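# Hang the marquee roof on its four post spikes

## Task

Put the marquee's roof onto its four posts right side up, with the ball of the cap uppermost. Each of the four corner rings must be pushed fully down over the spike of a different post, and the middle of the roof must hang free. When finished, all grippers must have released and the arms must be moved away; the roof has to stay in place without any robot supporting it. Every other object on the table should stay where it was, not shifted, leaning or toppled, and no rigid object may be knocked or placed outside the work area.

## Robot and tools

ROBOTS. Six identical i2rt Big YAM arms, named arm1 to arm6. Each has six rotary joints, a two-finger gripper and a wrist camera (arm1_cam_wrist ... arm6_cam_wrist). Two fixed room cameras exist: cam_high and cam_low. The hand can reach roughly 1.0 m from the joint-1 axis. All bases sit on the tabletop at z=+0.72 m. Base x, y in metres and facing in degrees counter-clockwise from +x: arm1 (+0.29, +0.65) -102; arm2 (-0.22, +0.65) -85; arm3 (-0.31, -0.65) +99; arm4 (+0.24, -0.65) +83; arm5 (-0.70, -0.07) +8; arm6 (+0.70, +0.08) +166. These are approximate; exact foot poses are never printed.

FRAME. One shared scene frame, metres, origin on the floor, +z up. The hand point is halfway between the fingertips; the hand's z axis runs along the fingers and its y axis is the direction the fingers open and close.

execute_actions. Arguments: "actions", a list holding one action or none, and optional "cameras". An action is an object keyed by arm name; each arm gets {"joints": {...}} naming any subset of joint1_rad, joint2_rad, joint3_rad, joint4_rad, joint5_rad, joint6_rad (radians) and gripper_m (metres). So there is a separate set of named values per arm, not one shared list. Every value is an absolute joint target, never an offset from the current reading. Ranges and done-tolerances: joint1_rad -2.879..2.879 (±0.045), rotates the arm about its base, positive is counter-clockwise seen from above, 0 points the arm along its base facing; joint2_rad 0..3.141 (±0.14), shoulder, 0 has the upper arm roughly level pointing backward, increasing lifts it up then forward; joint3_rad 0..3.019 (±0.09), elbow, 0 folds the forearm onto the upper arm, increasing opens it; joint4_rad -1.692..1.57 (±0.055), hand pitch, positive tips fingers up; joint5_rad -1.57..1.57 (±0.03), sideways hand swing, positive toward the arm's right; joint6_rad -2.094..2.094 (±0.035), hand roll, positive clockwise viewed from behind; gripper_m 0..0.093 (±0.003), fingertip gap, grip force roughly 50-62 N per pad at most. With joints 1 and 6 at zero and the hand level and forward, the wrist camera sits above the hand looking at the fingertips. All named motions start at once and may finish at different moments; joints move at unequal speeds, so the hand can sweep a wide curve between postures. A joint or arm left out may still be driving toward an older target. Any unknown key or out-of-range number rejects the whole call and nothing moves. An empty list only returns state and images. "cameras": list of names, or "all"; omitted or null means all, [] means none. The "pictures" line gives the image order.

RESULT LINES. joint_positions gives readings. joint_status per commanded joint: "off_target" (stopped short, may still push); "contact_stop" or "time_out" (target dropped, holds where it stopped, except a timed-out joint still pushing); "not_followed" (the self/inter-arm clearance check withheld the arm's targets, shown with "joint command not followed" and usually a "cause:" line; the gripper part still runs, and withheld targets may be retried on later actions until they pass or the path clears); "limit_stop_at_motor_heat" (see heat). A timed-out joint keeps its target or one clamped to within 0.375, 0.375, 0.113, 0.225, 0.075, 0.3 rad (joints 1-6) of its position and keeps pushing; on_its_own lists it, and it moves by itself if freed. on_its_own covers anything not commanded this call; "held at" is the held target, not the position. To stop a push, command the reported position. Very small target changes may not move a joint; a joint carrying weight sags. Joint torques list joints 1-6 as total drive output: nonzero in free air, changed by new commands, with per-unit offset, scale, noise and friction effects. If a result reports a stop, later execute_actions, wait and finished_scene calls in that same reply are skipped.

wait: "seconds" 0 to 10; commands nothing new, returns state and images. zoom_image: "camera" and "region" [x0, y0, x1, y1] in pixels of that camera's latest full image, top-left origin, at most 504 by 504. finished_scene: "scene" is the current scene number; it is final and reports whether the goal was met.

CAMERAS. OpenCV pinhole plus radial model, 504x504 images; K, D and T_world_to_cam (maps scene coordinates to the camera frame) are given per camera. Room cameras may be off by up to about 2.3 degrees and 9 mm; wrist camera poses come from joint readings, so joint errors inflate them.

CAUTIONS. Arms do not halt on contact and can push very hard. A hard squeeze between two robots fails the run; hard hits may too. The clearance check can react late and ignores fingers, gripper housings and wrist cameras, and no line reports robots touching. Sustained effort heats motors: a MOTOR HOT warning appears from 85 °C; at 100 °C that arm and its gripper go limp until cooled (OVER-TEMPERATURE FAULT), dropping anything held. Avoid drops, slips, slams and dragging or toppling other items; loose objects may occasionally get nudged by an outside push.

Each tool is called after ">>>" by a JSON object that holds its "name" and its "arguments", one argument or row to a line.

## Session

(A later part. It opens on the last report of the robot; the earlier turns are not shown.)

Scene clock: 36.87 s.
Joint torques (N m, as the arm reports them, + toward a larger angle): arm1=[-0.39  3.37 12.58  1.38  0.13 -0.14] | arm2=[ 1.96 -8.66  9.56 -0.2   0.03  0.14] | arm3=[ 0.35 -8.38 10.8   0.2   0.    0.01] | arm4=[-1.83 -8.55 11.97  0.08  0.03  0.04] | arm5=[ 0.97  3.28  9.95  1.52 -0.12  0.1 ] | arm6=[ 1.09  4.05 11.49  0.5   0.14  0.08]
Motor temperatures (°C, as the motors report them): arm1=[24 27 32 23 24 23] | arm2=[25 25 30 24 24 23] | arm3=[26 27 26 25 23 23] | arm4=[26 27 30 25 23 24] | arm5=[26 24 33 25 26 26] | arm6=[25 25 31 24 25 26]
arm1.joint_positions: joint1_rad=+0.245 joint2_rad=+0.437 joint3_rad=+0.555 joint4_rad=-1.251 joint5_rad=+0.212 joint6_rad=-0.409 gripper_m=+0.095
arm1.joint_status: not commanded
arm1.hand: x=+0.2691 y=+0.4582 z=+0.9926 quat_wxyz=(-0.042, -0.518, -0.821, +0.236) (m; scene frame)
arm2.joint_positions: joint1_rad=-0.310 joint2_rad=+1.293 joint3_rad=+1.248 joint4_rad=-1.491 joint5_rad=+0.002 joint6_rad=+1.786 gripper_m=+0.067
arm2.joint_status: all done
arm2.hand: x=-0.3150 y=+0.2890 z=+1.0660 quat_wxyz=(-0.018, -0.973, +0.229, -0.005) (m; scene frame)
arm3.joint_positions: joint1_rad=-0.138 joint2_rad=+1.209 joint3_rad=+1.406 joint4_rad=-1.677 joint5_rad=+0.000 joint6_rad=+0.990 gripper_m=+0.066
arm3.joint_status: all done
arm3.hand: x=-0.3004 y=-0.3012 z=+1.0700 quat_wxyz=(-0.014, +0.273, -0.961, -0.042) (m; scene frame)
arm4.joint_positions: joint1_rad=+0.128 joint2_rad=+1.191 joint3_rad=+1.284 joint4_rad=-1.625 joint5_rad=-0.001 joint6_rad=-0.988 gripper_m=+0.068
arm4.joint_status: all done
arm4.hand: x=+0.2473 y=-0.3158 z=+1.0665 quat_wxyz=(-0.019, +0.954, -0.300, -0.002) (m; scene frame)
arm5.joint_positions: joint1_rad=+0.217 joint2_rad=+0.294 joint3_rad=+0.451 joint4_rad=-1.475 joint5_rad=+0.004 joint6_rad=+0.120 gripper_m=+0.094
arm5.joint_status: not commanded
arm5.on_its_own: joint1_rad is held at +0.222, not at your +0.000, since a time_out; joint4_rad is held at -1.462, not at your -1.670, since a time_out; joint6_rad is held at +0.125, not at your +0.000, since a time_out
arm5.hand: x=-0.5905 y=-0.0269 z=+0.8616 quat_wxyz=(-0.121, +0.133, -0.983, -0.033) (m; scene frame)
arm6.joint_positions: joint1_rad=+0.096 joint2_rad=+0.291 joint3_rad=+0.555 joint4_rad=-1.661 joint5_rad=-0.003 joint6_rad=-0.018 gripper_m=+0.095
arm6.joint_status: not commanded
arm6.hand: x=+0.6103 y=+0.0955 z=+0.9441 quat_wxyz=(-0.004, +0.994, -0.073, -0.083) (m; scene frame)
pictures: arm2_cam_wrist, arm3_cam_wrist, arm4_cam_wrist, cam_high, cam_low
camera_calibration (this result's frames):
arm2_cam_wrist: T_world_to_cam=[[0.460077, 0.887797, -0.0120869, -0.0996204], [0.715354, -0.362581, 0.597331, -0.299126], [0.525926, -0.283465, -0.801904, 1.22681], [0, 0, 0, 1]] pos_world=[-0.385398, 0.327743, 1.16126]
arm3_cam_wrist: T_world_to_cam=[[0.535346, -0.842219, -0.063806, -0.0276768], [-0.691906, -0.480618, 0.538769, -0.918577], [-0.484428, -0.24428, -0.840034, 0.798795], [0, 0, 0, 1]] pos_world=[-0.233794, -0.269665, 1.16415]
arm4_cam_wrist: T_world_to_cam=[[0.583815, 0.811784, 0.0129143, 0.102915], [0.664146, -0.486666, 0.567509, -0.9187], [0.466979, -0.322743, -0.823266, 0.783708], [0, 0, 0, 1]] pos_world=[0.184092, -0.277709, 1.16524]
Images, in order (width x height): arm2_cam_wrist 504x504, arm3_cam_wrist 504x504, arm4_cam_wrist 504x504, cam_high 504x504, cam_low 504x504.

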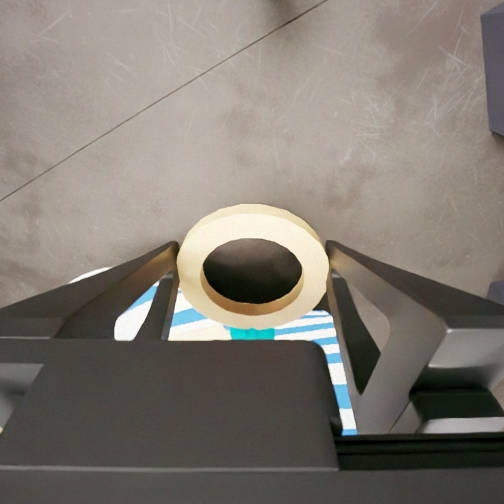

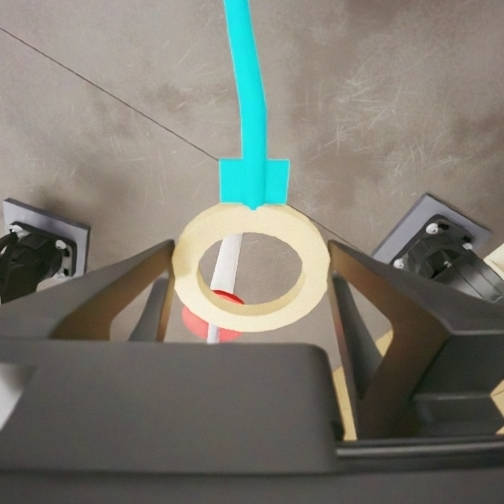

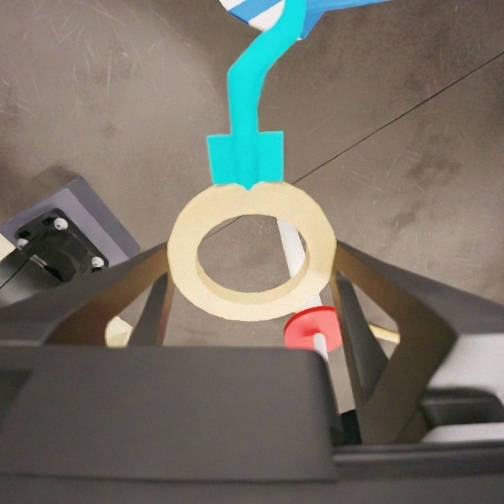

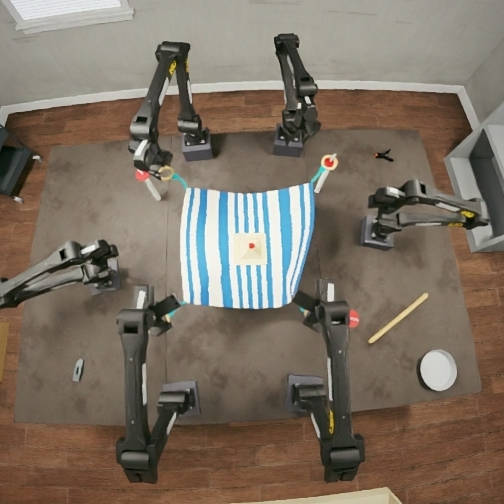

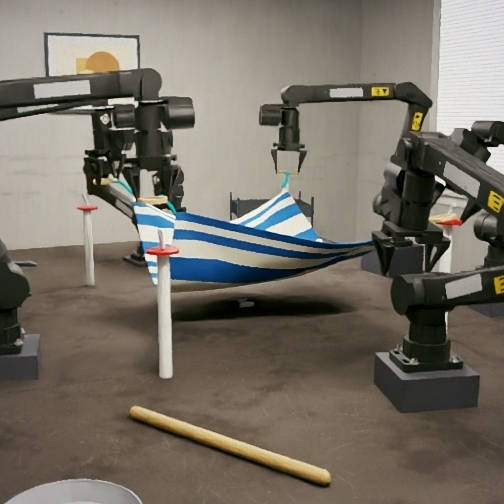

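>>> {"name": "execute_actions", "arguments": {
  "actions": [
    {"arm3":{"joints":{"joint1_rad":0.25,"joint3_rad":1.37,"joint6_rad":1.27}},"arm4":{"joints":{"joint1_rad":-0.35,"joint3_rad":1.26,"joint6_rad":-1.39}},"arm2":{"joints":{"joint1_rad":-0.75,"joint3_rad":1.215,"joint6_rad":1.57}}}
  ],
  "cameras": ["arm2_cam_wrist","arm3_cam_wrist","arm4_cam_wrist","cam_high","cam_low"]
}}

Scene clock: 39.17 s.
Joint torques (N m, as the arm reports them, + toward a larger angle): arm1=[-0.34  3.37 12.55  1.42  0.14 -0.16] | arm2=[-0.37 -8.71  8.29 -0.25  0.51 -0.17] | arm3=[-0.25 -8.29  9.    0.14 -0.09  0.02] | arm4=[-1.8  -8.16 10.53 -0.1   0.33  0.03] | arm5=[ 0.92  3.3   9.96  1.51 -0.12  0.11] | arm6=[ 1.63  3.85 11.4   0.25  0.06  0.05]
Motor temperatures (°C, as the motors report them): arm1=[24 27 32 23 24 23] | arm2=[25 25 30 24 24 23] | arm3=[26 27 26 25 23 23] | arm4=[26 27 31 25 23 24] | arm5=[26 24 33 25 26 26] | arm6=[25 25 31 24 25 26]
arm1.joint_positions: joint1_rad=+0.245 joint2_rad=+0.437 joint3_rad=+0.555 joint4_rad=-1.251 joint5_rad=+0.212 joint6_rad=-0.409 gripper_m=+0.095
arm1.joint_status: not commanded
arm1.hand: x=+0.2691 y=+0.4582 z=+0.9926 quat_wxyz=(-0.042, -0.518, -0.821, +0.236) (m; scene frame)
arm2.joint_positions: joint1_rad=-0.737 joint2_rad=+1.294 joint3_rad=+1.218 joint4_rad=-1.491 joint5_rad=-0.010 joint6_rad=+1.584 gripper_m=+0.067
arm2.joint_status: all done
arm2.hand: x=-0.4498 y=+0.3646 z=+1.0520 quat_wxyz=(-0.003, -0.942, +0.337, -0.011) (m; scene frame)
arm3.joint_positions: joint1_rad=+0.250 joint2_rad=+1.209 joint3_rad=+1.381 joint4_rad=-1.677 joint5_rad=+0.002 joint6_rad=+1.260 gripper_m=+0.066
arm3.joint_status: all done
arm3.hand: x=-0.4310 y=-0.3274 z=+1.0598 quat_wxyz=(-0.001, +0.330, -0.944, -0.032) (m; scene frame)
arm4.joint_positions: joint1_rad=-0.338 joint2_rad=+1.191 joint3_rad=+1.255 joint4_rad=-1.625 joint5_rad=-0.010 joint6_rad=-1.376 gripper_m=+0.068
arm4.joint_status: all done
arm4.hand: x=+0.3921 y=-0.3605 z=+1.0562 quat_wxyz=(-0.006, +0.941, -0.337, -0.001) (m; scene frame)
arm5.joint_positions: joint1_rad=+0.217 joint2_rad=+0.294 joint3_rad=+0.451 joint4_rad=-1.475 joint5_rad=+0.004 joint6_rad=+0.120 gripper_m=+0.094
arm5.joint_status: not commanded
arm5.on_its_own: joint1_rad is held at +0.222, not at your +0.000, since a time_out; joint4_rad is held at -1.462, not at your -1.670, since a time_out; joint6_rad is held at +0.125, not at your +0.000, since a time_out
arm5.hand: x=-0.5905 y=-0.0269 z=+0.8616 quat_wxyz=(-0.121, +0.133, -0.983, -0.033) (m; scene frame)
arm6.joint_positions: joint1_rad=+0.096 joint2_rad=+0.291 joint3_rad=+0.555 joint4_rad=-1.661 joint5_rad=-0.003 joint6_rad=-0.018 gripper_m=+0.095
arm6.joint_status: not commanded
arm6.hand: x=+0.6103 y=+0.0955 z=+0.9441 quat_wxyz=(-0.004, +0.994, -0.073, -0.083) (m; scene frame)
pictures: arm2_cam_wrist, arm3_cam_wrist, arm4_cam_wrist, cam_high, cam_low
camera_calibration (this result's frames):
arm2_cam_wrist: T_world_to_cam=[[0.646319, 0.762755, 0.0218149, -0.011149], [0.60199, -0.527246, 0.599684, -0.160382], [0.468914, -0.374455, -0.79994, 1.31333], [0, 0, 0, 1]] pos_world=[-0.512084, 0.415726, 1.14701]
arm3_cam_wrist: T_world_to_cam=[[0.630954, -0.77421, -0.0499613, 0.0683413], [-0.62245, -0.543611, 0.563066, -1.03247], [-0.463091, -0.324171, -0.8249, 0.687562], [0, 0, 0, 1]] pos_world=[-0.36738, -0.285466, 1.15194]
arm4_cam_wrist: T_world_to_cam=[[0.645195, 0.763936, -0.0112262, 0.0389237], [0.628653, -0.522474, 0.576034, -1.03875], [0.434188, -0.378712, -0.817348, 0.679567], [0, 0, 0, 1]] pos_world=[0.332843, -0.315098, 1.15424]
Images, in order (width x height): arm2_cam_wrist 504x504, arm3_cam_wrist 504x504, arm4_cam_wrist 504x504, cam_high 504x504, cam_low 504x504.

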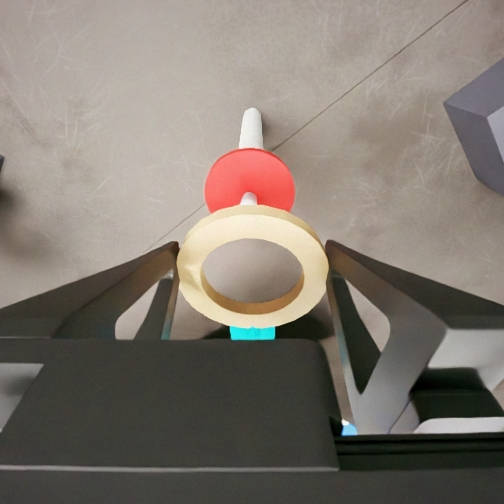

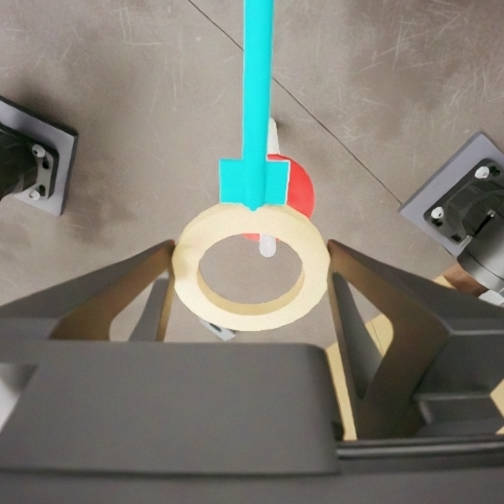

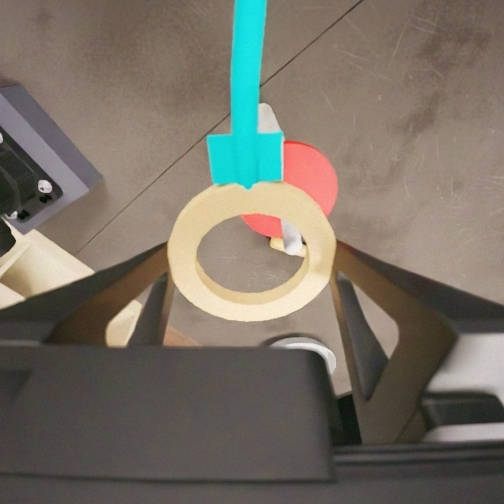

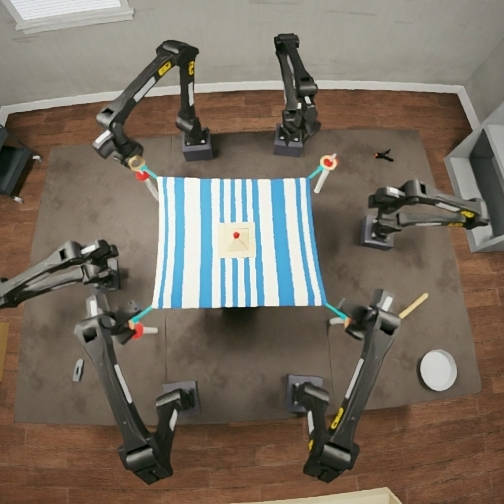

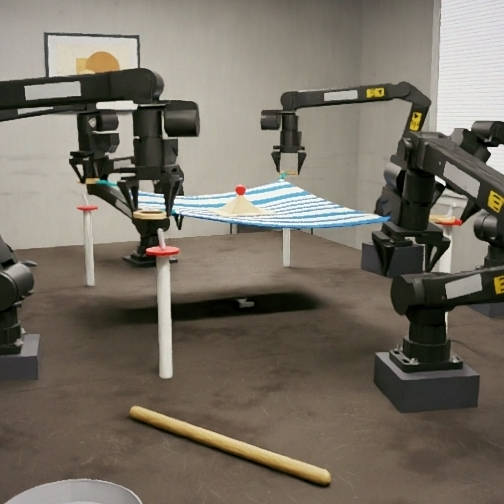

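>>> {"name": "execute_actions", "arguments": {
  "actions": [
    {"arm3":{"joints":{"joint3_rad":1.32}},"arm4":{"joints":{"joint1_rad":-0.41,"joint2_rad":1.245,"joint4_rad":-1.565,"joint6_rad":-1.44}},"arm2":{"joints":{"joint1_rad":-0.765,"joint3_rad":1.16,"joint4_rad":-1.42}}}
  ],
  "cameras": ["arm2_cam_wrist","arm3_cam_wrist","arm4_cam_wrist"]
}}

Scene clock: 42.07 s.
Joint torques (N m, as the arm reports them, + toward a larger angle): arm1=[-0.14  3.1  12.56  1.33  0.12 -0.15] | arm2=[-1.36 -9.13  8.63  0.51  0.57 -0.17] | arm3=[-0.22 -8.44  9.02  0.05 -0.15  0.02] | arm4=[-2.34 -9.67 10.64  0.76  0.41  0.06] | arm5=[ 0.94  3.28  9.96  1.5  -0.11  0.1 ] | arm6=[ 1.38  2.93 11.29  0.33  0.1   0.07]
Motor temperatures (°C, as the motors report them): arm1=[24 27 33 23 24 23] | arm2=[25 25 30 24 24 23] | arm3=[26 27 26 25 23 23] | arm4=[26 27 31 25 23 24] | arm5=[26 24 33 25 26 26] | arm6=[25 25 32 24 25 26]
arm1.joint_positions: joint1_rad=+0.245 joint2_rad=+0.437 joint3_rad=+0.555 joint4_rad=-1.251 joint5_rad=+0.212 joint6_rad=-0.409 gripper_m=+0.095
arm1.joint_status: not commanded
arm1.hand: x=+0.2691 y=+0.4582 z=+0.9926 quat_wxyz=(-0.042, -0.518, -0.821, +0.236) (m; scene frame)
arm2.joint_positions: joint1_rad=-0.737 joint2_rad=+1.295 joint3_rad=+1.160 joint4_rad=-1.428 joint5_rad=-0.012 joint6_rad=+1.584 gripper_m=+0.067
arm2.joint_status: all done
arm2.hand: x=-0.4487 y=+0.3650 z=+1.0295 quat_wxyz=(-0.005, -0.942, +0.337, -0.011) (m; scene frame)
arm3.joint_positions: joint1_rad=+0.250 joint2_rad=+1.209 joint3_rad=+1.330 joint4_rad=-1.677 joint5_rad=+0.004 joint6_rad=+1.260 gripper_m=+0.066
arm3.joint_status: all done
arm3.hand: x=-0.4273 y=-0.3363 z=+1.0403 quat_wxyz=(-0.002, +0.330, -0.944, -0.006) (m; scene frame)
arm4.joint_positions: joint1_rad=-0.391 joint2_rad=+1.255 joint3_rad=+1.255 joint4_rad=-1.576 joint5_rad=-0.012 joint6_rad=-1.429 gripper_m=+0.068
arm4.joint_status: all done
arm4.hand: x=+0.4179 y=-0.3504 z=+1.0361 quat_wxyz=(+0.001, +0.942, -0.337, -0.003) (m; scene frame)
arm5.joint_positions: joint1_rad=+0.217 joint2_rad=+0.294 joint3_rad=+0.451 joint4_rad=-1.475 joint5_rad=+0.004 joint6_rad=+0.120 gripper_m=+0.094
arm5.joint_status: not commanded
arm5.on_its_own: joint1_rad is held at +0.222, not at your +0.000, since a time_out; joint4_rad is held at -1.462, not at your -1.670, since a time_out; joint6_rad is held at +0.125, not at your +0.000, since a time_out
arm5.hand: x=-0.5905 y=-0.0269 z=+0.8616 quat_wxyz=(-0.121, +0.133, -0.983, -0.033) (m; scene frame)
arm6.joint_positions: joint1_rad=+0.096 joint2_rad=+0.291 joint3_rad=+0.555 joint4_rad=-1.661 joint5_rad=-0.003 joint6_rad=-0.018 gripper_m=+0.095
arm6.joint_status: not commanded
arm6.hand: x=+0.6103 y=+0.0955 z=+0.9441 quat_wxyz=(-0.004, +0.994, -0.073, -0.083) (m; scene frame)
pictures: arm2_cam_wrist, arm3_cam_wrist, arm4_cam_wrist
camera_calibration (this result's frames):
arm2_cam_wrist: T_world_to_cam=[[0.646073, 0.763053, 0.0184311, -0.00849807], [0.602562, -0.524711, 0.60133, -0.149679], [0.468517, -0.377397, -0.798789, 1.29466], [0, 0, 0, 1]] pos_world=[-0.510889, 0.416547, 1.12432]
arm3_cam_wrist: T_world_to_cam=[[0.631094, -0.775704, -0.00174575, 0.00757884], [-0.633623, -0.516796, 0.575712, -1.03298], [-0.447485, -0.362222, -0.817651, 0.65662], [0, 0, 0, 1]] pos_world=[-0.365474, -0.290117, 1.1316]
arm4_cam_wrist: T_world_to_cam=[[0.644505, 0.764168, -0.0256799, 0.0297027], [0.634194, -0.51552, 0.576227, -1.03821], [0.427096, -0.387668, -0.816886, 0.655074], [0, 0, 0, 1]] pos_world=[0.359505, -0.303966, 1.13413]
Images, in order (width x height): arm2_cam_wrist 504x504, arm3_cam_wrist 504x504, arm4_cam_wrist 504x504.

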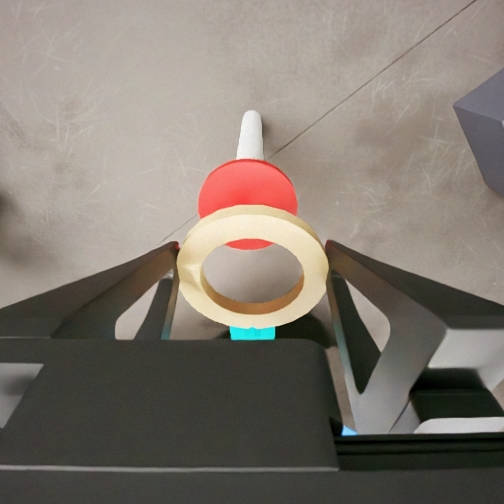

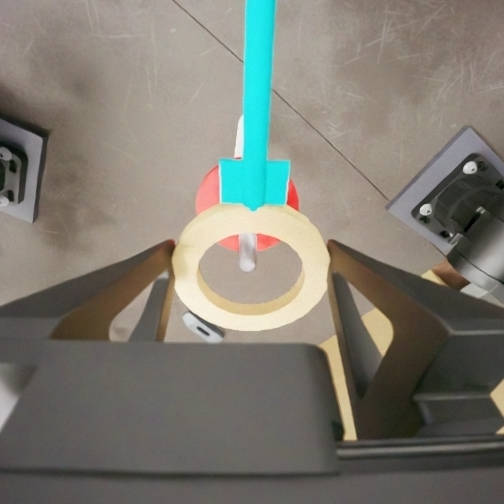

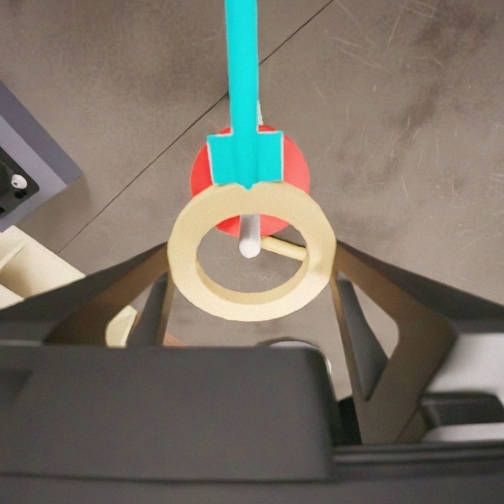

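>>> {"name": "execute_actions", "arguments": {
  "actions": [
    {"arm3":{"joints":{"joint3_rad":1.21,"joint4_rad":-1.565}},"arm4":{"joints":{"joint3_rad":1.15,"joint4_rad":-1.45}},"arm2":{"joints":{"joint1_rad":-0.8}}}
  ],
  "cameras": ["arm2_cam_wrist","arm3_cam_wrist","arm4_cam_wrist","cam_low"]
}}

Scene clock: 43.77 s.
Joint torques (N m, as the arm reports them, + toward a larger angle): arm1=[-0.43  3.54 12.53  1.43  0.13 -0.16] | arm2=[-1.39 -8.83  8.57  0.52  0.71 -0.16] | arm3=[-0.26 -8.41  9.    0.76 -0.16  0.03] | arm4=[-2.37 -9.78 10.71  0.86  0.57  0.05] | arm5=[ 0.98  3.29  9.96  1.51 -0.12  0.11] | arm6=[ 0.82  4.56 11.32  0.52  0.14 -0.03]
Motor temperatures (°C, as the motors report them): arm1=[24 27 33 23 24 23] | arm2=[25 25 30 24 25 23] | arm3=[26 27 26 25 23 23] | arm4=[26 27 31 25 23 24] | arm5=[26 24 33 25 26 26] | arm6=[25 25 32 24 25 26]
arm1.joint_positions: joint1_rad=+0.245 joint2_rad=+0.437 joint3_rad=+0.555 joint4_rad=-1.251 joint5_rad=+0.212 joint6_rad=-0.409 gripper_m=+0.095
arm1.joint_status: not commanded
arm1.hand: x=+0.2691 y=+0.4582 z=+0.9926 quat_wxyz=(-0.042, -0.518, -0.821, +0.236) (m; scene frame)
arm2.joint_positions: joint1_rad=-0.773 joint2_rad=+1.295 joint3_rad=+1.160 joint4_rad=-1.428 joint5_rad=-0.016 joint6_rad=+1.584 gripper_m=+0.067
arm2.joint_status: all done
arm2.hand: x=-0.4583 y=+0.3729 z=+1.0293 quat_wxyz=(-0.005, -0.935, +0.353, -0.013) (m; scene frame)
arm3.joint_positions: joint1_rad=+0.250 joint2_rad=+1.208 joint3_rad=+1.220 joint4_rad=-1.572 joint5_rad=+0.004 joint6_rad=+1.260 gripper_m=+0.066
arm3.joint_status: all done
arm3.hand: x=-0.4278 y=-0.3351 z=+0.9983 quat_wxyz=(-0.002, +0.330, -0.944, -0.004) (m; scene frame)
arm4.joint_positions: joint1_rad=-0.391 joint2_rad=+1.253 joint3_rad=+1.141 joint4_rad=-1.462 joint5_rad=-0.016 joint6_rad=-1.429 gripper_m=+0.068
arm4.joint_status: all done
arm4.hand: x=+0.4165 y=-0.3522 z=+0.9934 quat_wxyz=(-0.001, +0.942, -0.337, -0.005) (m; scene frame)
arm5.joint_positions: joint1_rad=+0.217 joint2_rad=+0.294 joint3_rad=+0.451 joint4_rad=-1.475 joint5_rad=+0.004 joint6_rad=+0.120 gripper_m=+0.094
arm5.joint_status: not commanded
arm5.on_its_own: joint1_rad is held at +0.222, not at your +0.000, since a time_out; joint4_rad is held at -1.462, not at your -1.670, since a time_out; joint6_rad is held at +0.125, not at your +0.000, since a time_out
arm5.hand: x=-0.5905 y=-0.0269 z=+0.8616 quat_wxyz=(-0.121, +0.133, -0.983, -0.033) (m; scene frame)
arm6.joint_positions: joint1_rad=+0.096 joint2_rad=+0.291 joint3_rad=+0.555 joint4_rad=-1.661 joint5_rad=-0.003 joint6_rad=-0.018 gripper_m=+0.095
arm6.joint_status: not commanded
arm6.hand: x=+0.6103 y=+0.0955 z=+0.9441 quat_wxyz=(-0.004, +0.994, -0.073, -0.083) (m; scene frame)
pictures: arm2_cam_wrist, arm3_cam_wrist, arm4_cam_wrist, cam_low
camera_calibration (this result's frames):
arm2_cam_wrist: T_world_to_cam=[[0.672669, 0.739701, 0.0189617, 0.0120622], [0.581749, -0.544519, 0.604208, -0.1448], [0.457258, -0.395401, -0.796601, 1.30131], [0, 0, 0, 1]] pos_world=[-0.518912, 0.426771, 1.12389]
arm3_cam_wrist: T_world_to_cam=[[0.631091, -0.775702, 0.00332019, 0.00361078], [-0.634711, -0.513914, 0.577091, -1.00932], [-0.445945, -0.366304, -0.816673, 0.620791], [0, 0, 0, 1]] pos_world=[-0.366065, -0.288503, 1.08944]
arm4_cam_wrist: T_world_to_cam=[[0.644164, 0.764512, -0.023947, 0.0294596], [0.635399, -0.517422, 0.573186, -1.01175], [0.425817, -0.384442, -0.819075, 0.623982], [0, 0, 0, 1]] pos_world=[0.358186, -0.306139, 1.09171]
Images, in order (width x height): arm2_cam_wrist 504x504, arm3_cam_wrist 504x504, arm4_cam_wrist 504x504, cam_low 504x504.

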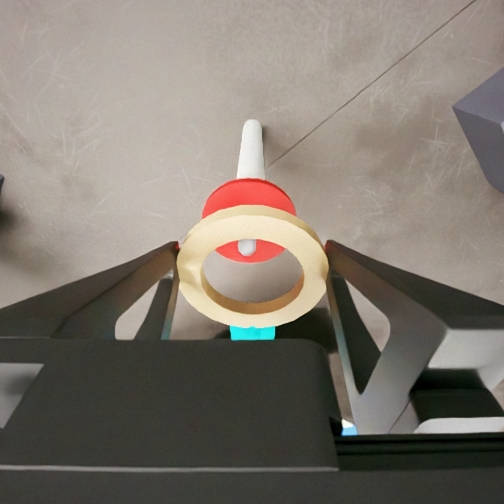

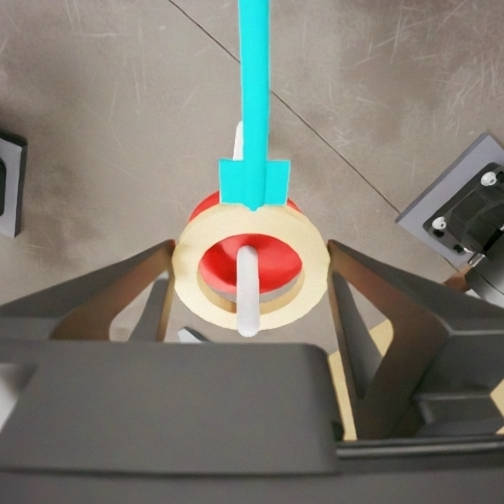

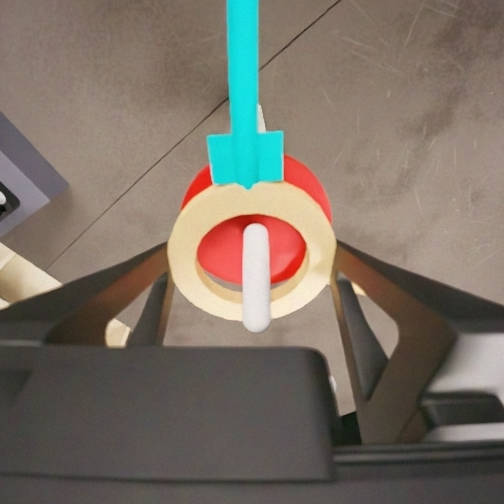

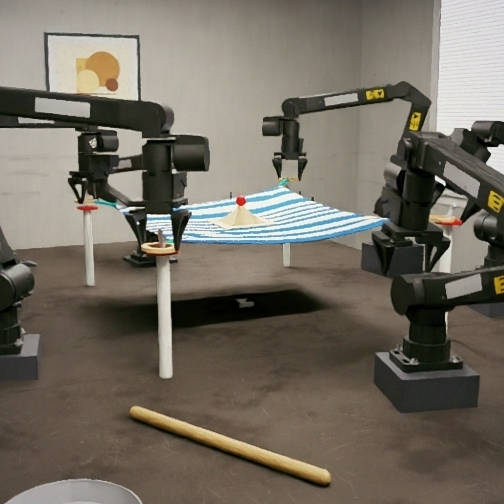

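>>> {"name": "execute_actions", "arguments": {
  "actions": [
    {"arm3":{"joints":{"joint1_rad":0.21,"joint3_rad":1.185,"joint4_rad":-1.54}},"arm4":{"joints":{"joint1_rad":-0.345,"joint3_rad":1.135,"joint4_rad":-1.43}},"arm2":{"joints":{"joint2_rad":1.325,"joint3_rad":1.06,"joint4_rad":-1.295}}}
  ],
  "cameras": ["arm2_cam_wrist","arm3_cam_wrist","arm4_cam_wrist","cam_low"]
}}

Scene clock: 45.83 s.
Joint torques (N m, as the arm reports them, + toward a larger angle): arm1=[-0.38  3.27 12.52  1.32  0.12 -0.14] | arm2=[ -1.24 -10.03   8.5    0.49   0.66  -0.16] | arm3=[-0.19 -8.13  8.81  0.77 -0.16  0.02] | arm4=[-1.57 -9.76  9.54  0.94  0.47  0.05] | arm5=[ 0.93  3.31  9.95  1.49 -0.12  0.11] | arm6=[ 1.22  4.01 11.39  0.15  0.08 -0.01]
Motor temperatures (°C, as the motors report them): arm1=[24 27 33 23 24 23] | arm2=[25 25 30 24 25 23] | arm3=[26 27 26 25 23 23] | arm4=[26 27 31 25 23 24] | arm5=[26 24 33 25 26 26] | arm6=[25 25 32 24 25 26]
arm1.joint_positions: joint1_rad=+0.245 joint2_rad=+0.437 joint3_rad=+0.555 joint4_rad=-1.251 joint5_rad=+0.212 joint6_rad=-0.409 gripper_m=+0.095
arm1.joint_status: not commanded
arm1.hand: x=+0.2691 y=+0.4582 z=+0.9926 quat_wxyz=(-0.042, -0.518, -0.821, +0.236) (m; scene frame)
arm2.joint_positions: joint1_rad=-0.773 joint2_rad=+1.326 joint3_rad=+1.055 joint4_rad=-1.305 joint5_rad=-0.015 joint6_rad=+1.583 gripper_m=+0.067
arm2.joint_status: all done
arm2.hand: x=-0.4567 y=+0.3740 z=+0.9800 quat_wxyz=(+0.000, -0.936, +0.353, -0.014) (m; scene frame)
arm3.joint_positions: joint1_rad=+0.209 joint2_rad=+1.208 joint3_rad=+1.199 joint4_rad=-1.546 joint5_rad=+0.004 joint6_rad=+1.260 gripper_m=+0.066
arm3.joint_status: all done
arm3.hand: x=-0.4151 y=-0.3294 z=+0.9903 quat_wxyz=(-0.002, +0.310, -0.951, -0.006) (m; scene frame)
arm4.joint_positions: joint1_rad=-0.336 joint2_rad=+1.253 joint3_rad=+1.138 joint4_rad=-1.440 joint5_rad=-0.013 joint6_rad=-1.429 gripper_m=+0.068
arm4.joint_status: all done
arm4.hand: x=+0.4024 y=-0.3392 z=+0.9923 quat_wxyz=(-0.010, +0.950, -0.311, -0.002) (m; scene frame)
arm5.joint_positions: joint1_rad=+0.217 joint2_rad=+0.294 joint3_rad=+0.451 joint4_rad=-1.475 joint5_rad=+0.004 joint6_rad=+0.120 gripper_m=+0.094
arm5.joint_status: not commanded
arm5.on_its_own: joint1_rad is held at +0.222, not at your +0.000, since a time_out; joint4_rad is held at -1.462, not at your -1.670, since a time_out; joint6_rad is held at +0.125, not at your +0.000, since a time_out
arm5.hand: x=-0.5905 y=-0.0269 z=+0.8616 quat_wxyz=(-0.121, +0.133, -0.983, -0.033) (m; scene frame)
arm6.joint_positions: joint1_rad=+0.096 joint2_rad=+0.291 joint3_rad=+0.555 joint4_rad=-1.661 joint5_rad=-0.003 joint6_rad=-0.018 gripper_m=+0.095
arm6.joint_status: not commanded
arm6.hand: x=+0.6103 y=+0.0955 z=+0.9441 quat_wxyz=(-0.004, +0.994, -0.073, -0.083) (m; scene frame)
pictures: arm2_cam_wrist, arm3_cam_wrist, arm4_cam_wrist, cam_low
camera_calibration (this result's frames):
arm2_cam_wrist: T_world_to_cam=[[0.672102, 0.73982, 0.0307459, -0.000704701], [0.577741, -0.549925, 0.603156, -0.114058], [0.463135, -0.387619, -0.79703, 1.2619], [0, 0, 0, 1]] pos_world=[-0.518063, 0.426937, 1.07459]
arm3_cam_wrist: T_world_to_cam=[[0.598609, -0.80104, -0.00136664, -0.0171116], [-0.654498, -0.490082, 0.575719, -0.992729], [-0.461843, -0.343736, -0.817647, 0.623801], [0, 0, 0, 1]] pos_world=[-0.351397, -0.285803, 1.08156]
arm4_cam_wrist: T_world_to_cam=[[0.601606, 0.798777, -0.00505304, 0.0385641], [0.656413, -0.490759, 0.572955, -0.994644], [0.455184, -0.34801, -0.819571, 0.635076], [0, 0, 0, 1]] pos_world=[0.340621, -0.297922, 1.09057]
Images, in order (width x height): arm2_cam_wrist 504x504, arm3_cam_wrist 504x504, arm4_cam_wrist 504x504, cam_low 504x504.

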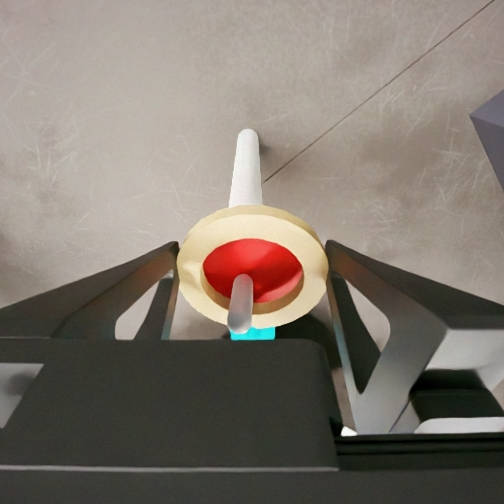

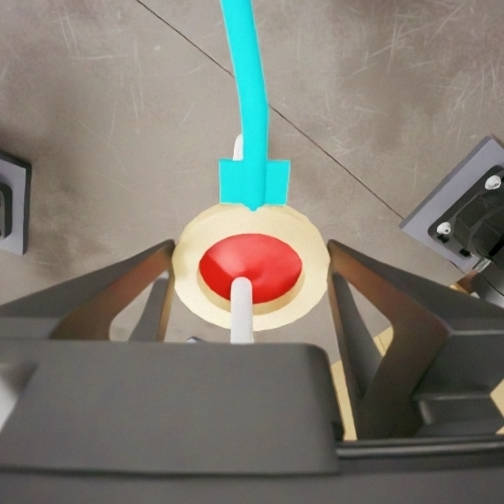

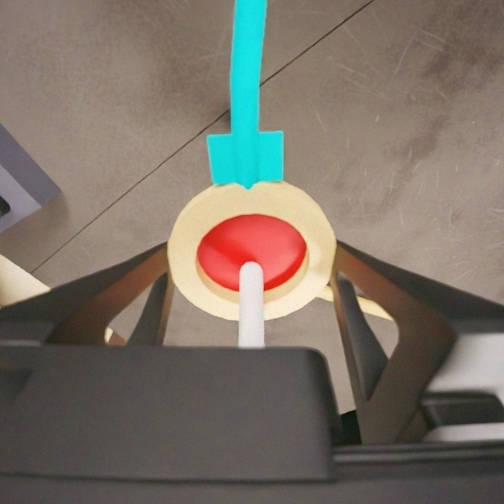

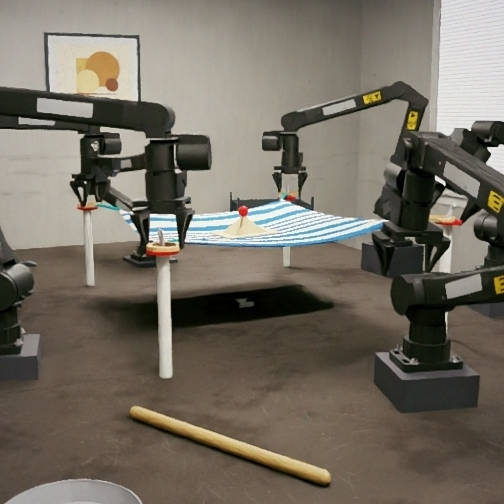

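>>> {"name": "execute_actions", "arguments": {
  "actions": [
    {"arm3":{"joints":{"gripper_m":0.093}},"arm4":{"joints":{"gripper_m":0.093}},"arm2":{"joints":{"joint1_rad":-0.72,"joint3_rad":1.04,"joint4_rad":-1.275}}}
  ],
  "cameras": ["arm2_cam_wrist"]
}}

>>> {"name": "execute_actions", "arguments": {
  "actions": [
    {"arm2":{"joints":{"gripper_m":0.093}}}
  ],
  "cameras": []
}}

>>> {"name": "execute_actions", "arguments": {
  "actions": [
    {"arm3":{"joints":{"joint3_rad":1.45,"joint4_rad":-1.69}},"arm4":{"joints":{"joint3_rad":1.42,"joint4_rad":-1.69}},"arm2":{"joints":{"joint3_rad":1.32,"joint4_rad":-1.57}}}
  ]
}}

Scene clock: 47.90 s.
Joint torques (N m, as the arm reports them, + toward a larger angle): arm1=[-0.66  3.24 12.56  1.39  0.12 -0.13] | arm2=[ 0.73 -9.46  8.    0.58  0.4  -0.16] | arm3=[-0.12 -8.39  8.76  0.79 -0.15  0.02] | arm4=[-1.29 -9.85 10.01  0.84  0.07  0.06] | arm5=[ 0.94  3.32  9.96  1.51 -0.12  0.1 ] | arm6=[ 1.16  4.45 11.25  0.31  0.12  0.06]
Motor temperatures (°C, as the motors report them): arm1=[24 27 33 23 24 23] | arm2=[25 25 30 24 25 23] | arm3=[26 27 26 25 23 23] | arm4=[26 27 31 25 23 24] | arm5=[26 24 33 25 26 26] | arm6=[25 25 32 24 25 26]
arm1.joint_positions: joint1_rad=+0.245 joint2_rad=+0.437 joint3_rad=+0.555 joint4_rad=-1.251 joint5_rad=+0.212 joint6_rad=-0.409 gripper_m=+0.095
arm1.joint_status: not commanded
arm1.hand: x=+0.2691 y=+0.4582 z=+0.9926 quat_wxyz=(-0.042, -0.518, -0.821, +0.236) (m; scene frame)
arm2.joint_positions: joint1_rad=-0.716 joint2_rad=+1.326 joint3_rad=+1.044 joint4_rad=-1.284 joint5_rad=-0.008 joint6_rad=+1.583 gripper_m=+0.067
arm2.joint_status: all done
arm2.hand: x=-0.4423 y=+0.3609 z=+0.9760 quat_wxyz=(-0.003, -0.945, +0.326, -0.010) (m; scene frame)
arm3.joint_positions: joint1_rad=+0.209 joint2_rad=+1.208 joint3_rad=+1.199 joint4_rad=-1.546 joint5_rad=+0.004 joint6_rad=+1.260 gripper_m=+0.093
arm3.joint_status: all done
arm3.hand: x=-0.4151 y=-0.3294 z=+0.9903 quat_wxyz=(-0.002, +0.310, -0.951, -0.006) (m; scene frame)
arm4.joint_positions: joint1_rad=-0.337 joint2_rad=+1.253 joint3_rad=+1.133 joint4_rad=-1.440 joint5_rad=-0.003 joint6_rad=-1.430 gripper_m=+0.093
arm4.joint_status: all done
arm4.hand: x=+0.4036 y=-0.3415 z=+0.9904 quat_wxyz=(-0.006, +0.950, -0.311, +0.003) (m; scene frame)
arm5.joint_positions: joint1_rad=+0.217 joint2_rad=+0.294 joint3_rad=+0.451 joint4_rad=-1.475 joint5_rad=+0.004 joint6_rad=+0.120 gripper_m=+0.094
arm5.joint_status: not commanded
arm5.on_its_own: joint1_rad is held at +0.222, not at your +0.000, since a time_out; joint4_rad is held at -1.462, not at your -1.670, since a time_out; joint6_rad is held at +0.125, not at your +0.000, since a time_out
arm5.hand: x=-0.5905 y=-0.0269 z=+0.8616 quat_wxyz=(-0.121, +0.133, -0.983, -0.033) (m; scene frame)
arm6.joint_positions: joint1_rad=+0.096 joint2_rad=+0.291 joint3_rad=+0.555 joint4_rad=-1.661 joint5_rad=-0.003 joint6_rad=-0.018 gripper_m=+0.095
arm6.joint_status: not commanded
arm6.hand: x=+0.6103 y=+0.0955 z=+0.9441 quat_wxyz=(-0.004, +0.994, -0.073, -0.083) (m; scene frame)
pictures: arm2_cam_wrist
camera_calibration (this result's frames):
arm2_cam_wrist: T_world_to_cam=[[0.629055, 0.777095, 0.0203181, -0.0229522], [0.615258, -0.513684, 0.597985, -0.118625], [0.475129, -0.363665, -0.801249, 1.24774], [0, 0, 0, 1]] pos_world=[-0.505415, 0.410661, 1.07116]
Images, in order (width x height): arm2_cam_wrist 504x504.

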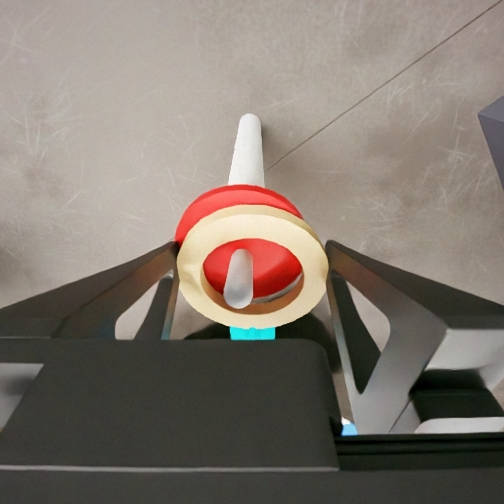

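Scene clock: 48.47 s.
Joint torques (N m, as the arm reports them, + toward a larger angle): arm1=[-0.31  3.57 12.53  1.37  0.14 -0.17] | arm2=[ 0.76 -9.48  8.01  0.55  0.2  -0.16] | arm3=[-0.24 -8.28  8.74  0.75 -0.14  0.02] | arm4=[-1.49 -9.68 10.09  0.83  0.05  0.06] | arm5=[ 0.95  3.36  9.95  1.49 -0.12  0.11] | arm6=[ 2.11  3.49 11.18  0.5   0.11  0.06]
Motor temperatures (°C, as the motors report them): arm1=[24 27 33 23 24 23] | arm2=[25 25 30 24 25 23] | arm3=[26 27 26 25 23 23] | arm4=[26 27 31 25 23 24] | arm5=[26 24 33 25 26 26] | arm6=[25 25 32 24 25 26]
arm1.joint_positions: joint1_rad=+0.245 joint2_rad=+0.437 joint3_rad=+0.555 joint4_rad=-1.251 joint5_rad=+0.212 joint6_rad=-0.409 gripper_m=+0.095
arm1.joint_status: not commanded
arm1.hand: x=+0.2691 y=+0.4582 z=+0.9926 quat_wxyz=(-0.042, -0.518, -0.821, +0.236) (m; scene frame)
arm2.joint_positions: joint1_rad=-0.716 joint2_rad=+1.326 joint3_rad=+1.044 joint4_rad=-1.284 joint5_rad=-0.002 joint6_rad=+1.583 gripper_m=+0.093
arm2.joint_status: all done
arm2.hand: x=-0.4430 y=+0.3615 z=+0.9760 quat_wxyz=(-0.002, -0.945, +0.326, -0.007) (m; scene frame)
arm3.joint_positions: joint1_rad=+0.209 joint2_rad=+1.208 joint3_rad=+1.199 joint4_rad=-1.546 joint5_rad=+0.004 joint6_rad=+1.260 gripper_m=+0.093
arm3.joint_status: not commanded
arm3.hand: x=-0.4151 y=-0.3294 z=+0.9903 quat_wxyz=(-0.002, +0.310, -0.951, -0.006) (m; scene frame)
arm4.joint_positions: joint1_rad=-0.337 joint2_rad=+1.253 joint3_rad=+1.133 joint4_rad=-1.440 joint5_rad=-0.003 joint6_rad=-1.430 gripper_m=+0.093
arm4.joint_status: not commanded
arm4.hand: x=+0.4036 y=-0.3415 z=+0.9904 quat_wxyz=(-0.006, +0.950, -0.311, +0.003) (m; scene frame)
arm5.joint_positions: joint1_rad=+0.217 joint2_rad=+0.294 joint3_rad=+0.451 joint4_rad=-1.475 joint5_rad=+0.004 joint6_rad=+0.120 gripper_m=+0.094
arm5.joint_status: not commanded
arm5.on_its_own: joint1_rad is held at +0.222, not at your +0.000, since a time_out; joint4_rad is held at -1.462, not at your -1.670, since a time_out; joint6_rad is held at +0.125, not at your +0.000, since a time_out
arm5.hand: x=-0.5905 y=-0.0269 z=+0.8616 quat_wxyz=(-0.121, +0.133, -0.983, -0.033) (m; scene frame)
arm6.joint_positions: joint1_rad=+0.096 joint2_rad=+0.291 joint3_rad=+0.555 joint4_rad=-1.661 joint5_rad=-0.003 joint6_rad=-0.018 gripper_m=+0.095
arm6.joint_status: not commanded
arm6.hand: x=+0.6103 y=+0.0955 z=+0.9441 quat_wxyz=(-0.004, +0.994, -0.073, -0.083) (m; scene frame)
pictures: none
No camera images: the call's "cameras" was empty. Leave "cameras" out to get every camera's image.

Scene clock: 49.53 s.
Joint torques (N m, as the arm reports them, + toward a larger angle): arm1=[-0.35  3.61 12.54  1.4   0.13 -0.15] | arm2=[ 0.78 -8.39 11.08 -0.31  0.19 -0.16] | arm3=[-0.27 -7.75 13.1   0.31 -0.13  0.01] | arm4=[-1.04 -9.28 13.28 -0.01  0.03  0.05] | arm5=[ 0.98  3.31  9.97  1.5  -0.12  0.1 ] | arm6=[ 1.07  3.42 11.33  0.42  0.19  0.03]
Motor temperatures (°C, as the motors report them): arm1=[24 27 33 23 24 23] | arm2=[25 25 30 24 25 23] | arm3=[26 27 27 25 23 23] | arm4=[26 27 31 25 23 24] | arm5=[26 24 33 25 26 26] | arm6=[25 25 32 24 25 26]
arm1.joint_positions: joint1_rad=+0.245 joint2_rad=+0.437 joint3_rad=+0.555 joint4_rad=-1.251 joint5_rad=+0.212 joint6_rad=-0.409 gripper_m=+0.095
arm1.joint_status: not commanded
arm1.hand: x=+0.2691 y=+0.4582 z=+0.9926 quat_wxyz=(-0.042, -0.518, -0.821, +0.236) (m; scene frame)
arm2.joint_positions: joint1_rad=-0.716 joint2_rad=+1.318 joint3_rad=+1.287 joint4_rad=-1.561 joint5_rad=-0.002 joint6_rad=+1.583 gripper_m=+0.093
arm2.joint_status: all done
arm2.hand: x=-0.4475 y=+0.3576 z=+1.0704 quat_wxyz=(+0.010, -0.945, +0.326, -0.011) (m; scene frame)
arm3.joint_positions: joint1_rad=+0.209 joint2_rad=+1.204 joint3_rad=+1.416 joint4_rad=-1.679 joint5_rad=+0.003 joint6_rad=+1.261 gripper_m=+0.093
arm3.joint_status: all done
arm3.hand: x=-0.4189 y=-0.3183 z=+1.0749 quat_wxyz=(-0.002, +0.309, -0.950, -0.050) (m; scene frame)
arm4.joint_positions: joint1_rad=-0.337 joint2_rad=+1.243 joint3_rad=+1.383 joint4_rad=-1.676 joint5_rad=-0.002 joint6_rad=-1.430 gripper_m=+0.093
arm4.joint_status: all done
arm4.hand: x=+0.4035 y=-0.3404 z=+1.0892 quat_wxyz=(-0.018, +0.950, -0.311, +0.005) (m; scene frame)
arm5.joint_positions: joint1_rad=+0.217 joint2_rad=+0.294 joint3_rad=+0.451 joint4_rad=-1.475 joint5_rad=+0.004 joint6_rad=+0.120 gripper_m=+0.094
arm5.joint_status: not commanded
arm5.on_its_own: joint1_rad is held at +0.222, not at your +0.000, since a time_out; joint4_rad is held at -1.462, not at your -1.670, since a time_out; joint6_rad is held at +0.125, not at your +0.000, since a time_out
arm5.hand: x=-0.5905 y=-0.0269 z=+0.8616 quat_wxyz=(-0.121, +0.133, -0.983, -0.033) (m; scene frame)
arm6.joint_positions: joint1_rad=+0.096 joint2_rad=+0.291 joint3_rad=+0.555 joint4_rad=-1.661 joint5_rad=-0.003 joint6_rad=-0.018 gripper_m=+0.095
arm6.joint_status: not commanded
arm6.hand: x=+0.6103 y=+0.0955 z=+0.9441 quat_wxyz=(-0.004, +0.994, -0.073, -0.083) (m; scene frame)
pictures: arm1_cam_wrist, arm2_cam_wrist, arm3_cam_wrist, arm4_cam_wrist, arm5_cam_wrist, arm6_cam_wrist, cam_high, cam_low
camera_calibration (this result's frames):
arm2_cam_wrist: T_world_to_cam=[[0.628384, 0.77656, 0.0457002, -0.0462575], [0.608748, -0.527468, 0.592624, -0.165846], [0.484314, -0.344576, -0.804181, 1.32504], [0, 0, 0, 1]] pos_world=[-0.511707, 0.405019, 1.16597]
arm3_cam_wrist: T_world_to_cam=[[0.59686, -0.797908, -0.0842668, 0.0835699], [-0.63915, -0.536319, 0.551224, -1.02041], [-0.48502, -0.275145, -0.830091, 0.720517], [0, 0, 0, 1]] pos_world=[-0.352607, -0.282336, 1.16761]
arm4_cam_wrist: T_world_to_cam=[[0.601956, 0.798364, 0.0162586, 0.0158825], [0.645116, -0.498207, 0.579323, -1.05642], [0.470611, -0.338238, -0.814936, 0.705601], [0, 0, 0, 1]] pos_world=[0.339891, -0.300335, 1.18677]
arm5_cam_wrist: T_world_to_cam=[[0.262677, -0.964119, -0.0384205, 0.162208], [-0.897869, -0.25882, 0.356151, -0.839892], [-0.353316, -0.0590559, -0.933638, 0.715724], [0, 0, 0, 1]] pos_world=[-0.543845, -0.0187245, 0.973588]
arm6_cam_wrist: T_world_to_cam=[[0.14118, 0.989884, -0.0140441, -0.172978], [0.888566, -0.120449, 0.442654, -0.943049], [0.436485, -0.0749729, -0.896582, 0.705631], [0, 0, 0, 1]] pos_world=[0.554384, 0.110542, 1.04767]
Images, in order (width x height): arm1_cam_wrist 504x504, arm2_cam_wrist 504x504, arm3_cam_wrist 504x504, arm4_cam_wrist 504x504, arm5_cam_wrist 504x504, arm6_cam_wrist 504x504, cam_high 504x504, cam_low 504x504.

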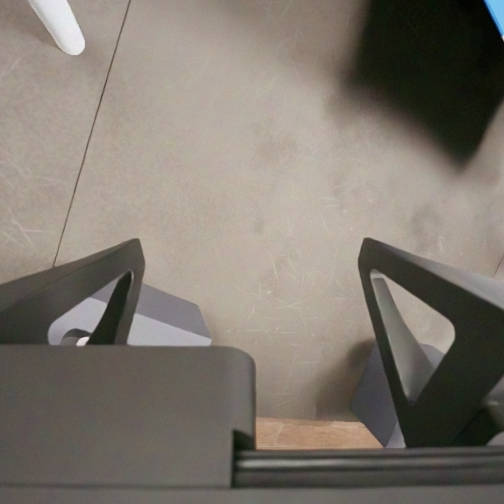

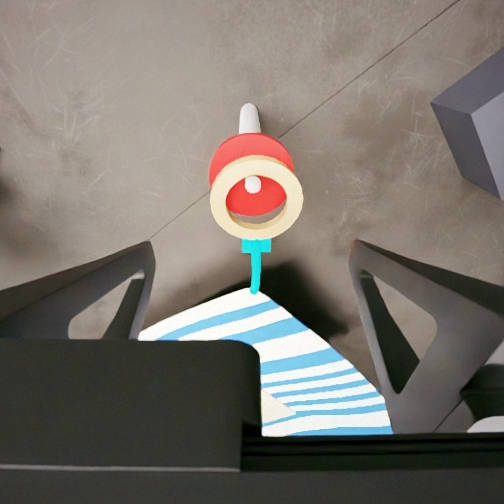

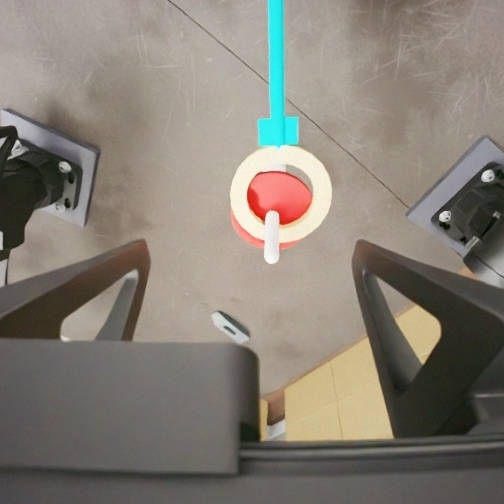

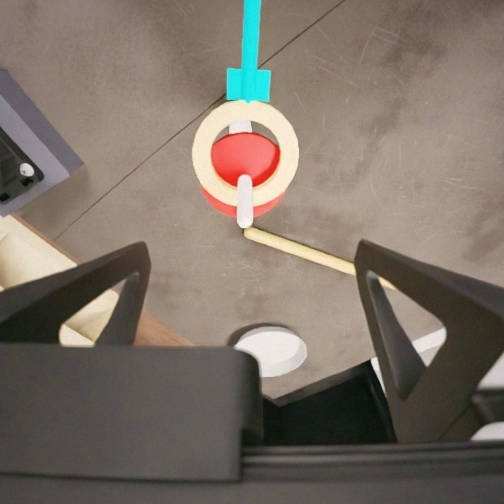

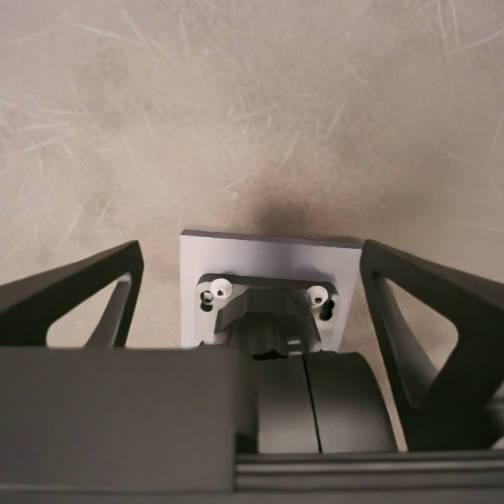

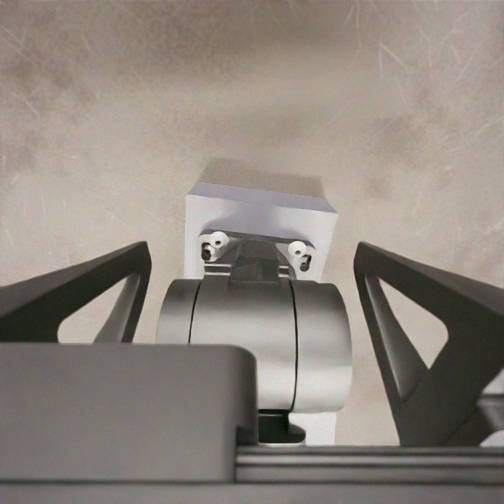

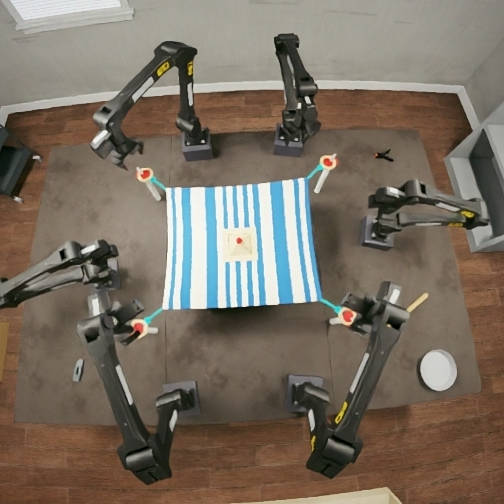

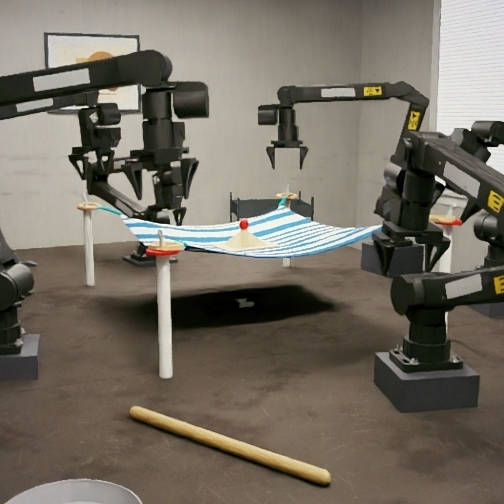

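>>> {"name": "execute_actions", "arguments": {
  "actions": [
    {"arm3":{"joints":{"joint2_rad":0.8}},"arm4":{"joints":{"joint2_rad":0.8}},"arm2":{"joints":{"joint2_rad":0.9}}}
  ],
  "cameras": ["cam_low"]
}}

>>> {"name": "finished_scene", "arguments": {
  "scene": 1
}}

Scene clock: 51.77 s.
Joint torques (N m, as the arm reports them, + toward a larger angle): arm1=[-0.59  3.5  12.66  1.28  0.11 -0.15] | arm2=[ 0.73 -3.12 10.71  0.73  0.18 -0.2 ] | arm3=[-0.23 -0.88 11.18  1.17 -0.15 -0.03] | arm4=[-1.54 -2.09 10.92  0.79  0.04  0.1 ] | arm5=[ 0.96  3.31  9.96  1.5  -0.12  0.1 ] | arm6=[ 2.03  3.29 11.38  0.17  0.13  0.07]
Motor temperatures (°C, as the motors report them): arm1=[24 27 33 23 24 23] | arm2=[25 25 31 24 25 23] | arm3=[26 26 27 25 23 23] | arm4=[26 27 32 25 23 24] | arm5=[26 24 34 25 26 26] | arm6=[25 25 32 24 25 26]
arm1.joint_positions: joint1_rad=+0.245 joint2_rad=+0.437 joint3_rad=+0.555 joint4_rad=-1.251 joint5_rad=+0.212 joint6_rad=-0.409 gripper_m=+0.095
arm1.joint_status: not commanded
arm1.hand: x=+0.2691 y=+0.4582 z=+0.9926 quat_wxyz=(-0.042, -0.518, -0.821, +0.236) (m; scene frame)
arm2.joint_positions: joint1_rad=-0.716 joint2_rad=+0.901 joint3_rad=+1.291 joint4_rad=-1.564 joint5_rad=-0.002 joint6_rad=+1.583 gripper_m=+0.093
arm2.joint_status: all done
arm2.hand: x=-0.3999 y=+0.4226 z=+1.2019 quat_wxyz=(-0.187, -0.927, +0.321, +0.055) (m; scene frame)
arm3.joint_positions: joint1_rad=+0.209 joint2_rad=+0.801 joint3_rad=+1.429 joint4_rad=-1.683 joint5_rad=+0.003 joint6_rad=+1.261 gripper_m=+0.093
arm3.joint_status: all done
arm3.hand: x=-0.3842 y=-0.4233 z=+1.1913 quat_wxyz=(-0.001, +0.299, -0.920, -0.253) (m; scene frame)
arm4.joint_positions: joint1_rad=-0.337 joint2_rad=+0.807 joint3_rad=+1.400 joint4_rad=-1.680 joint5_rad=-0.002 joint6_rad=-1.431 gripper_m=+0.093
arm4.joint_status: all done
arm4.hand: x=+0.3503 y=-0.4383 z=+1.2170 quat_wxyz=(-0.237, +0.923, -0.300, +0.044) (m; scene frame)
arm5.joint_positions: joint1_rad=+0.217 joint2_rad=+0.294 joint3_rad=+0.451 joint4_rad=-1.475 joint5_rad=+0.004 joint6_rad=+0.120 gripper_m=+0.094
arm5.joint_status: not commanded
arm5.on_its_own: joint1_rad is held at +0.222, not at your +0.000, since a time_out; joint4_rad is held at -1.462, not at your -1.670, since a time_out; joint6_rad is held at +0.125, not at your +0.000, since a time_out
arm5.hand: x=-0.5905 y=-0.0269 z=+0.8616 quat_wxyz=(-0.121, +0.133, -0.983, -0.033) (m; scene frame)
arm6.joint_positions: joint1_rad=+0.096 joint2_rad=+0.291 joint3_rad=+0.555 joint4_rad=-1.661 joint5_rad=-0.003 joint6_rad=-0.018 gripper_m=+0.095
arm6.joint_status: not commanded
arm6.hand: x=+0.6103 y=+0.0955 z=+0.9441 quat_wxyz=(-0.004, +0.994, -0.073, -0.083) (m; scene frame)
pictures: cam_low
Images, in order (width x height): cam_low 504x504.

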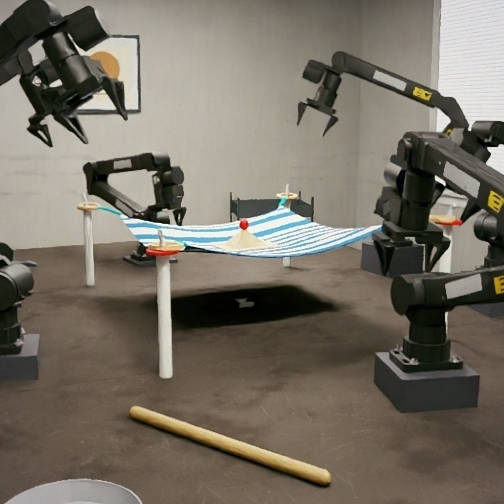

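The scene is finished: the task was done.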